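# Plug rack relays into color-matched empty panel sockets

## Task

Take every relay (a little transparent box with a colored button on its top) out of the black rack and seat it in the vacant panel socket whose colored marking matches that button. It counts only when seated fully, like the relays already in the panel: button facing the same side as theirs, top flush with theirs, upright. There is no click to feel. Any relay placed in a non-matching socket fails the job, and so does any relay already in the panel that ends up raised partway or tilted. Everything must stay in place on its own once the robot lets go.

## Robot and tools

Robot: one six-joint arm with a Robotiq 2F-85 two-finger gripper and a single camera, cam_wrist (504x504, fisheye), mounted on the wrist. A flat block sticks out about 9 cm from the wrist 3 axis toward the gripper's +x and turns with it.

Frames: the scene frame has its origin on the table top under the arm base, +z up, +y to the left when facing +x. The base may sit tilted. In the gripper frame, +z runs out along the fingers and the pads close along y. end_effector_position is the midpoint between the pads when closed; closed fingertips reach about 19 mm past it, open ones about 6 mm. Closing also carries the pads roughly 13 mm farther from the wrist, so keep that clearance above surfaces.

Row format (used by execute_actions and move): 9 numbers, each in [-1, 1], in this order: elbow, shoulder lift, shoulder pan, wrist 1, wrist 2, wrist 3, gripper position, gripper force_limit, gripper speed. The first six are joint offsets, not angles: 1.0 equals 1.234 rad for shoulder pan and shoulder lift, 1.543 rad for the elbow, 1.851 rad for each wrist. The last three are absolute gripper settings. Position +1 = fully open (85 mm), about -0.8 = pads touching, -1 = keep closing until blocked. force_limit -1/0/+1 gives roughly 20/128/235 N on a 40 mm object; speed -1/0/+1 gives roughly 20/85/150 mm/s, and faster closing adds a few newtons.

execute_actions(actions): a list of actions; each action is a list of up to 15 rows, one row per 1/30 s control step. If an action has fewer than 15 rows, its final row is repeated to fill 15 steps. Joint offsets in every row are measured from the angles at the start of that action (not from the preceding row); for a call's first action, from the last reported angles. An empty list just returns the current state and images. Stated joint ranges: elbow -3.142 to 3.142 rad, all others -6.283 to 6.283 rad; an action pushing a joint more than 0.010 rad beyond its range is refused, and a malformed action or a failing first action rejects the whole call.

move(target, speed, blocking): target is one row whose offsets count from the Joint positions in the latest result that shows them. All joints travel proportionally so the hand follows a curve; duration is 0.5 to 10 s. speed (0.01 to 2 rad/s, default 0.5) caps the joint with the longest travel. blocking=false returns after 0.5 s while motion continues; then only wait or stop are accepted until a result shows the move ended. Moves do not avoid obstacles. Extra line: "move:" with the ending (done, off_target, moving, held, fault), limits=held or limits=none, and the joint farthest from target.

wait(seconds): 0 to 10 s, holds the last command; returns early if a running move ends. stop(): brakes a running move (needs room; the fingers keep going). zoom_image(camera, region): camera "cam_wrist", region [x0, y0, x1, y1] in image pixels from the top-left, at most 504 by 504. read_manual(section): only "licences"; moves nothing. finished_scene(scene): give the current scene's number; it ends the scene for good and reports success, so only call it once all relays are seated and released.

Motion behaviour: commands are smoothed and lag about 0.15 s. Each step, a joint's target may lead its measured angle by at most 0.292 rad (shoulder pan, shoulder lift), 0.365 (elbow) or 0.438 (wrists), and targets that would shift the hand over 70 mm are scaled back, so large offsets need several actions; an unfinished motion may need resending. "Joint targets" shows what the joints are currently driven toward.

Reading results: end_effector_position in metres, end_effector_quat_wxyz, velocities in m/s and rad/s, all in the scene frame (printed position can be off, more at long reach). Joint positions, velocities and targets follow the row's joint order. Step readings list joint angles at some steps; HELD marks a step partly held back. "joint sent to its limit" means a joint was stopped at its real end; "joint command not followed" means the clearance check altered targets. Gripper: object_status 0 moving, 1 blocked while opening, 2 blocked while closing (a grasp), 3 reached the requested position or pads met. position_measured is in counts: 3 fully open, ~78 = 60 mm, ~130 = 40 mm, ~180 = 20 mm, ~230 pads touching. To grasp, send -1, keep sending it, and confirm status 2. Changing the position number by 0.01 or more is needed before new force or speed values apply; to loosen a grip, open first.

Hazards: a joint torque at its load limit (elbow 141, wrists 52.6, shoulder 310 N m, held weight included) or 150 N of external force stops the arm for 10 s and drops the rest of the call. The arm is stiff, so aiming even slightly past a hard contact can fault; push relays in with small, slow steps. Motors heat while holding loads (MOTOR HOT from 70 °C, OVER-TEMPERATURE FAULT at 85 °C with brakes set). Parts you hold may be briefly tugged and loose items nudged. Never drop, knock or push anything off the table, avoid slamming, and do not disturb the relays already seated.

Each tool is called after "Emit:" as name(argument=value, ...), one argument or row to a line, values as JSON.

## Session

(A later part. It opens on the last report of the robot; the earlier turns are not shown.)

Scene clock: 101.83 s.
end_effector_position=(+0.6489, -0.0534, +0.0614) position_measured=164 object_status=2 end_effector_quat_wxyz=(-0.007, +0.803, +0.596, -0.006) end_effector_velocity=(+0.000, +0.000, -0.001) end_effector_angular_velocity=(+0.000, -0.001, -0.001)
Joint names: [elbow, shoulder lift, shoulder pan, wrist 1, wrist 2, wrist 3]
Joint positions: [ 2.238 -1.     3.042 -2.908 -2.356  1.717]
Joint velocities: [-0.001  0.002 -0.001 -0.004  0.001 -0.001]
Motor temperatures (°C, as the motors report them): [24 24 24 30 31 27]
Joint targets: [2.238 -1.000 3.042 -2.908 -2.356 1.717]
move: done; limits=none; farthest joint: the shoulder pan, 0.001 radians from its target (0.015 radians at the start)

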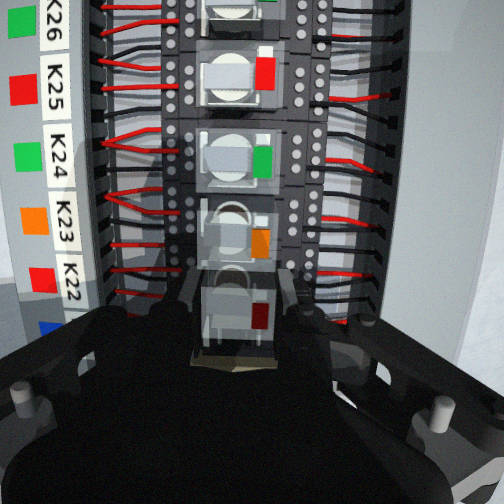

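Emit:
move(
  target=[0.0002,0.0022,-0.0016,-0.0027,0,-0.0015,-1,-0.3,-0.5],
  speed=0.01,
)

Emit:
move(
  target=[0,0,0,0,0,0,0.1,0,0],
)

Emit:
move(
  target=[-0.009,-0.0755,0.053,0.0935,0,0.05,0.1,0,0],
  speed=0.2,
)

Emit:
move(
  target=[-0.2806,0.39,0.231,0.1237,0.017,0.1956,0.3,0,0],
)

Emit:
move(
  target=[0.0043,0.045,-0.035,-0.056,-0.004,-0.032,0.3,0,0],
  speed=0.15,
)

Scene clock: 114.90 s.
end_effector_position=(+0.6491, -0.0537, +0.0617) position_measured=164 object_status=2 end_effector_quat_wxyz=(-0.006, +0.803, +0.596, -0.005) end_effector_velocity=(+0.001, -0.001, -0.000) end_effector_angular_velocity=(-0.000, -0.000, -0.003)
Joint names: [elbow, shoulder lift, shoulder pan, wrist 1, wrist 2, wrist 3]
Joint positions: [ 2.238 -1.     3.042 -2.91  -2.356  1.716]
Joint velocities: [-0.001 -0.    -0.001  0.001 -0.     0.002]
Motor temperatures (°C, as the motors report them): [24 24 24 30 31 27]
Joint targets: [2.238 -1.000 3.042 -2.910 -2.356 1.716]
FORCE FAULT: contact force on the arm reached its limit, and the arm stopped for 10 seconds. The contact can be on any part of the arm, not only on its tool. That time counts as 20 of the actions that you can send in this scene. The arm's remaining commands of this call were not run. The arm holds still and accepts commands again. Move the arm away from the contact; if what it grips holds it there, let go first. Pushing or pulling that hard again can fault the arm again.
move: fault; limits=none; farthest joint: the shoulder lift, 0.003 radians from its target (0.002 radians at the start)

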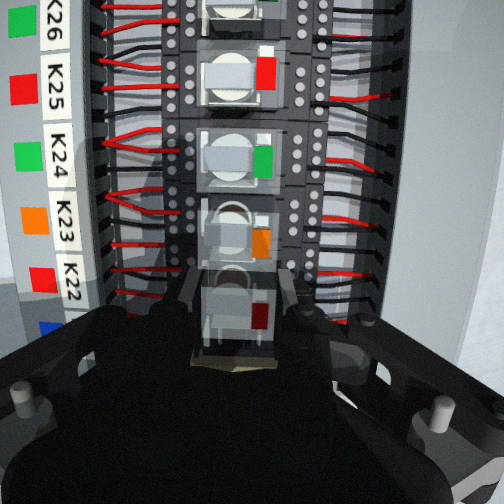

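not run: a fault stop came before this call.

not run: a fault stop came before this call.

not run: a fault stop came before this call.

not run: a fault stop came before this call.

Emit:
move(
  target=[0,0,0,0,0,0,0.1,0,0],
)

Emit:
move(
  target=[-0.009,-0.0737,0.052,0.0924,0,0.049,0.1,0,0],
  speed=0.2,
)

Emit:
move(
  target=[-0.2806,0.39,0.231,0.1237,0.017,0.1956,0.3,0,0],
)

Emit:
move(
  target=[0.0043,0.045,-0.035,-0.056,-0.004,-0.032,0.3,0,0],
  speed=0.15,
)

Scene clock: 117.77 s.
end_effector_position=(+0.6491, -0.0537, +0.0617) position_measured=117 object_status=3 end_effector_quat_wxyz=(-0.006, +0.803, +0.596, -0.005) end_effector_velocity=(-0.001, +0.000, -0.000) end_effector_angular_velocity=(-0.001, +0.001, +0.001)
Joint names: [elbow, shoulder lift, shoulder pan, wrist 1, wrist 2, wrist 3]
Joint positions: [ 2.238 -1.     3.042 -2.91  -2.356  1.716]
Joint velocities: [ 0.002 -0.    -0.    -0.    -0.001  0.   ]
Motor temperatures (°C, as the motors report them): [24 24 24 30 31 27]
Joint targets: [2.238 -1.000 3.042 -2.910 -2.356 1.716]
move: done; limits=none; farthest joint: the shoulder pan, 0.000 radians from its target (0.000 radians at the start)

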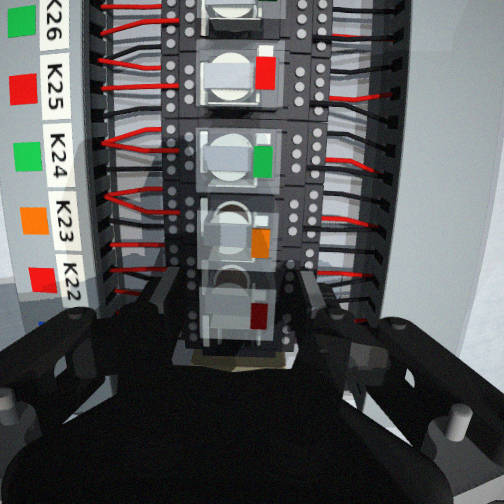

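Scene clock: 119.17 s.
end_effector_position=(+0.6488, -0.0540, +0.1209) position_measured=117 object_status=3 end_effector_quat_wxyz=(-0.008, +0.802, +0.597, -0.004) end_effector_velocity=(+0.001, +0.000, +0.001) end_effector_angular_velocity=(+0.002, -0.001, -0.001)
Joint names: [elbow, shoulder lift, shoulder pan, wrist 1, wrist 2, wrist 3]
Joint positions: [ 2.224 -1.091  3.106 -2.739 -2.356  1.807]
Joint velocities: [-0.001 -0.002  0.001  0.003  0.002  0.002]
Motor temperatures (°C, as the motors report them): [24 24 24 30 31 27]
Joint targets: [2.224 -1.091 3.107 -2.738 -2.356 1.807]
move: done; limits=none; farthest joint: the shoulder pan, 0.000 radians from its target (0.064 radians at the start)

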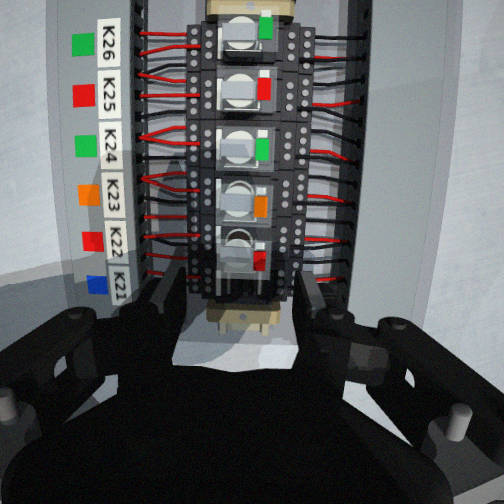

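Scene clock: 120.83 s.
end_effector_position=(+0.7665, +0.2714, +0.1125) position_measured=91 object_status=3 end_effector_quat_wxyz=(-0.009, +0.792, +0.610, -0.004) end_effector_velocity=(-0.000, +0.002, -0.000) end_effector_angular_velocity=(-0.001, -0.000, +0.002)
Joint names: [elbow, shoulder lift, shoulder pan, wrist 1, wrist 2, wrist 3]
Joint positions: [ 1.792 -0.61   3.391 -2.51  -2.325  2.169]
Joint velocities: [-0.002  0.003  0.002  0.002 -0.001  0.001]
Motor temperatures (°C, as the motors report them): [24 24 24 30 31 27]
Joint targets: [1.791 -0.610 3.391 -2.510 -2.325 2.169]
move: done; limits=none; farthest joint: the elbow, 0.001 radians from its target (0.433 radians at the start)

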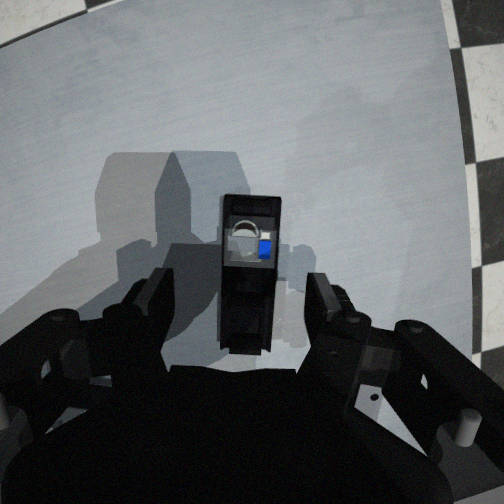

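Scene clock: 122.03 s.
end_effector_position=(+0.7683, +0.2725, +0.0615) position_measured=91 object_status=3 end_effector_quat_wxyz=(-0.010, +0.792, +0.610, -0.003) end_effector_velocity=(-0.000, -0.001, -0.002) end_effector_angular_velocity=(-0.001, +0.001, +0.001)
Joint names: [elbow, shoulder lift, shoulder pan, wrist 1, wrist 2, wrist 3]
Joint positions: [ 1.798 -0.555  3.348 -2.613 -2.332  2.11 ]
Joint velocities: [ 0.001  0.002 -0.002 -0.003 -0.002 -0.002]
Motor temperatures (°C, as the motors report them): [24 24 24 30 31 27]
Joint targets: [1.798 -0.554 3.348 -2.614 -2.332 2.109]
move: done; limits=none; farthest joint: the shoulder pan, 0.000 radians from its target (0.043 radians at the start)

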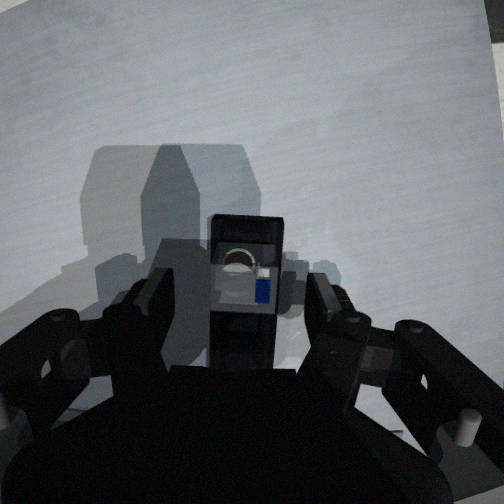

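Emit:
move(
  target=[0,0.0187,-0.0142,-0.0215,-0.0015,-0.013,0.3,0,0],
  speed=0.06,
)

Emit:
move(
  target=[0,0,0,0,0,0,-1,-0.3,-0.5],
)

Emit:
move(
  target=[-0.006,-0.073,0.056,0.09,0.006,0.05,-1,-0.3,-0.5],
  speed=0.12,
)

Scene clock: 124.87 s.
end_effector_position=(+0.7691, +0.2728, +0.0414) position_measured=91 object_status=3 end_effector_quat_wxyz=(-0.010, +0.792, +0.610, -0.003) end_effector_velocity=(+0.000, +0.001, -0.001) end_effector_angular_velocity=(+0.001, -0.000, -0.001)
Joint names: [elbow, shoulder lift, shoulder pan, wrist 1, wrist 2, wrist 3]
Joint positions: [ 1.798 -0.532  3.331 -2.653 -2.335  2.086]
Joint velocities: [-0.001  0.002 -0.001 -0.003  0.001 -0.001]
Motor temperatures (°C, as the motors report them): [24 24 24 30 31 27]
Joint targets: [1.798 -0.532 3.331 -2.653 -2.335 2.086]
move: done; limits=none; farthest joint: the shoulder pan, 0.000 radians from its target (0.018 radians at the start)

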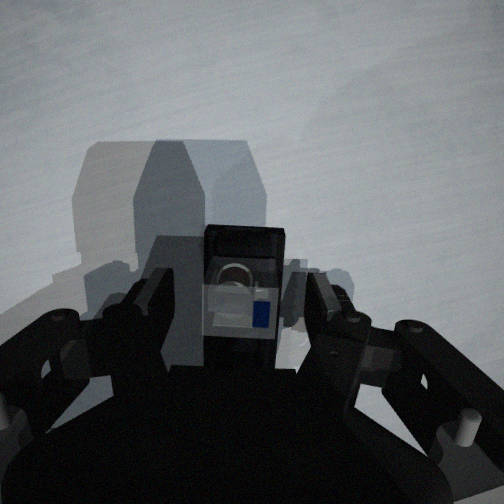

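Scene clock: 125.70 s.
end_effector_position=(+0.7691, +0.2728, +0.0414) position_measured=164 object_status=2 end_effector_quat_wxyz=(-0.010, +0.792, +0.610, -0.003) end_effector_velocity=(+0.001, -0.000, +0.000) end_effector_angular_velocity=(-0.000, -0.000, -0.002)
Joint names: [elbow, shoulder lift, shoulder pan, wrist 1, wrist 2, wrist 3]
Joint positions: [ 1.798 -0.532  3.331 -2.653 -2.335  2.086]
Joint velocities: [-0.001 -0.     0.     0.001 -0.     0.001]
Motor temperatures (°C, as the motors report them): [24 24 24 30 31 27]
Joint targets: [1.798 -0.532 3.331 -2.653 -2.335 2.086]
move: done; limits=none; farthest joint: the shoulder pan, 0.000 radians from its target (0.000 radians at the start)

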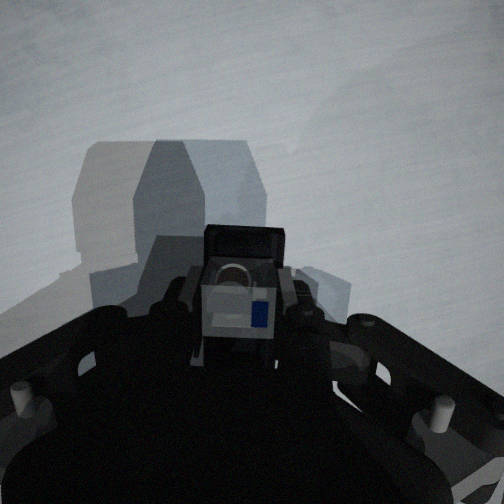

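Scene clock: 127.60 s.
end_effector_position=(+0.7663, +0.2704, +0.1234) position_measured=164 object_status=2 end_effector_quat_wxyz=(-0.009, +0.791, +0.612, -0.005) end_effector_velocity=(+0.001, -0.000, +0.002) end_effector_angular_velocity=(+0.000, -0.001, +0.001)
Joint names: [elbow, shoulder lift, shoulder pan, wrist 1, wrist 2, wrist 3]
Joint positions: [ 1.789 -0.622  3.4   -2.486 -2.324  2.178]
Joint velocities: [-0.001 -0.001  0.001  0.002  0.    -0.001]
Motor temperatures (°C, as the motors report them): [24 24 24 30 31 27]
Joint targets: [1.789 -0.622 3.400 -2.486 -2.324 2.178]
move: done; limits=none; farthest joint: the shoulder pan, 0.000 radians from its target (0.069 radians at the start)

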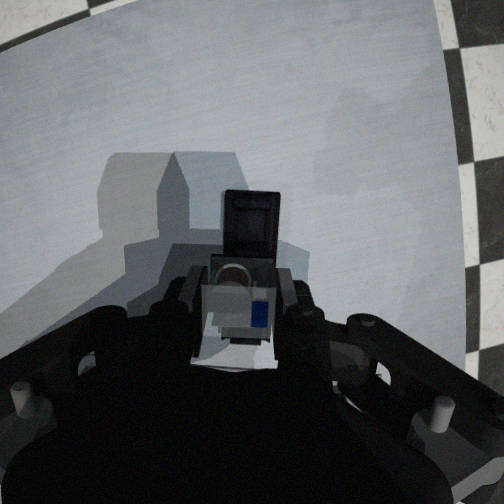

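Emit:
move(
  target=[0.2959,-0.4117,-0.262,-0.1432,-0.0157,-0.2226,-1,-0.3,-0.5],
  speed=0.4,
)

Emit:
move(
  target=[0.008,0.0555,-0.0415,-0.071,0,-0.039,-1,-0.3,-0.5],
  speed=0.06,
)

Scene clock: 131.53 s.
end_effector_position=(+0.6407, -0.0795, +0.1207) position_measured=164 object_status=2 end_effector_quat_wxyz=(-0.009, +0.803, +0.596, -0.004) end_effector_velocity=(-0.002, -0.002, -0.000) end_effector_angular_velocity=(-0.001, +0.001, +0.001)
Joint names: [elbow, shoulder lift, shoulder pan, wrist 1, wrist 2, wrist 3]
Joint positions: [ 2.245 -1.13   3.077 -2.751 -2.353  1.766]
Joint velocities: [ 0.003 -0.003 -0.002 -0.001 -0.001 -0.004]
Motor temperatures (°C, as the motors report them): [24 24 24 30 31 27]
Joint targets: [2.246 -1.130 3.076 -2.752 -2.353 1.766]
move: done; limits=none; farthest joint: the shoulder lift, 0.001 radians from its target (0.508 radians at the start)

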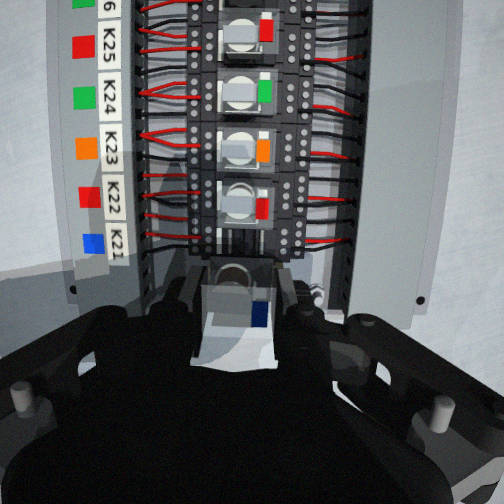

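Scene clock: 134.13 s.
end_effector_position=(+0.6406, -0.0808, +0.0753) position_measured=164 object_status=2 end_effector_quat_wxyz=(-0.007, +0.803, +0.596, -0.005) end_effector_velocity=(-0.000, -0.001, -0.001) end_effector_angular_velocity=(-0.002, +0.001, +0.002)
Joint names: [elbow, shoulder lift, shoulder pan, wrist 1, wrist 2, wrist 3]
Joint positions: [ 2.258 -1.061  3.026 -2.882 -2.353  1.694]
Joint velocities: [ 0.     0.002 -0.001 -0.003 -0.002 -0.003]
Motor temperatures (°C, as the motors report them): [24 24 24 30 31 27]
Joint targets: [2.258 -1.061 3.025 -2.883 -2.353 1.694]
move: done; limits=none; farthest joint: the wrist 3, 0.001 radians from its target (0.073 radians at the start)

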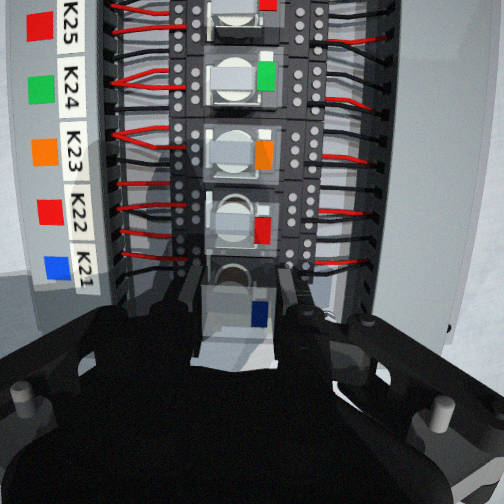

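Emit:
move(
  target=[0.001,0.0178,-0.0112,-0.02,0,-0.0105,-1,-0.3,-0.5],
  speed=0.015,
)

Emit:
move(
  target=[0,0,0,0,0,0,0.1,0,0],
)

Emit:
move(
  target=[-0.009,-0.0737,0.052,0.0924,0,0.049,0.1,0,0],
  speed=0.2,
)

Scene clock: 138.23 s.
end_effector_position=(+0.6406, -0.0803, +0.0623) position_measured=164 object_status=2 end_effector_quat_wxyz=(-0.007, +0.803, +0.596, -0.006) end_effector_velocity=(+0.001, -0.000, -0.001) end_effector_angular_velocity=(-0.001, -0.001, +0.000)
Joint names: [elbow, shoulder lift, shoulder pan, wrist 1, wrist 2, wrist 3]
Joint positions: [ 2.259 -1.04   3.012 -2.919 -2.353  1.675]
Joint velocities: [-0.001  0.002 -0.001 -0.004 -0.    -0.003]
Motor temperatures (°C, as the motors report them): [24 24 24 30 31 27]
Joint targets: [2.259 -1.039 3.012 -2.919 -2.353 1.675]
move: done; limits=none; farthest joint: the shoulder lift, 0.001 radians from its target (0.022 radians at the start)

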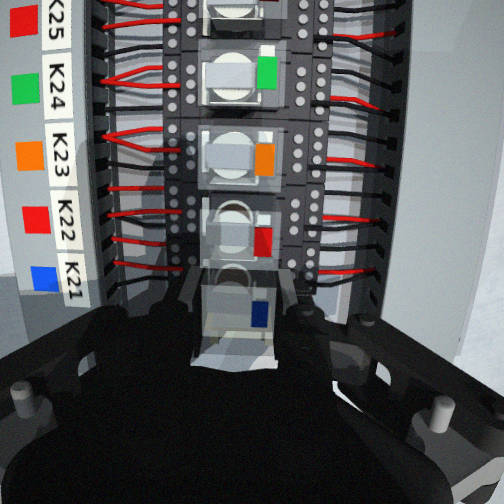

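Scene clock: 138.83 s.
end_effector_position=(+0.6406, -0.0804, +0.0622) position_measured=117 object_status=0 end_effector_quat_wxyz=(-0.007, +0.803, +0.596, -0.006) end_effector_velocity=(+0.000, +0.000, +0.001) end_effector_angular_velocity=(+0.000, -0.001, +0.000)
Joint names: [elbow, shoulder lift, shoulder pan, wrist 1, wrist 2, wrist 3]
Joint positions: [ 2.259 -1.039  3.012 -2.919 -2.353  1.675]
Joint velocities: [-0.    -0.001  0.001  0.001  0.     0.   ]
Motor temperatures (°C, as the motors report them): [24 24 24 30 31 27]
Joint targets: [2.259 -1.040 3.012 -2.919 -2.353 1.675]
move: done; limits=none; farthest joint: the shoulder lift, 0.001 radians from its target (0.000 radians at the start)

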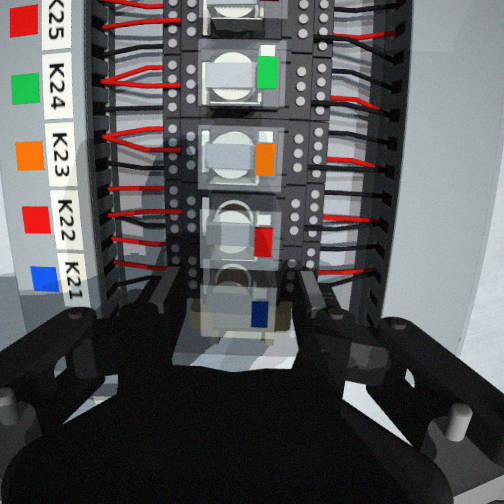

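Scene clock: 140.23 s.
end_effector_position=(+0.6402, -0.0799, +0.1204) position_measured=117 object_status=3 end_effector_quat_wxyz=(-0.010, +0.802, +0.597, -0.005) end_effector_velocity=(+0.001, -0.000, +0.002) end_effector_angular_velocity=(+0.000, -0.002, -0.003)
Joint names: [elbow, shoulder lift, shoulder pan, wrist 1, wrist 2, wrist 3]
Joint positions: [ 2.245 -1.13   3.076 -2.748 -2.353  1.766]
Joint velocities: [-0.002 -0.002  0.002  0.003  0.     0.004]
Motor temperatures (°C, as the motors report them): [24 24 24 30 31 27]
Joint targets: [2.245 -1.130 3.076 -2.748 -2.353 1.766]
move: done; limits=none; farthest joint: the shoulder pan, 0.000 radians from its target (0.064 radians at the start)

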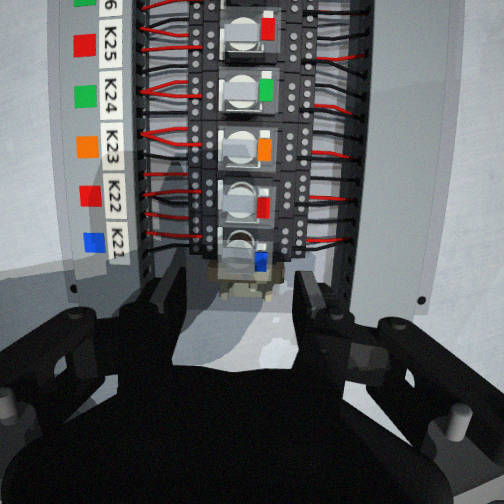

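Emit:
finished_scene(
  scene=1,
)

The scene is finished: the task was done.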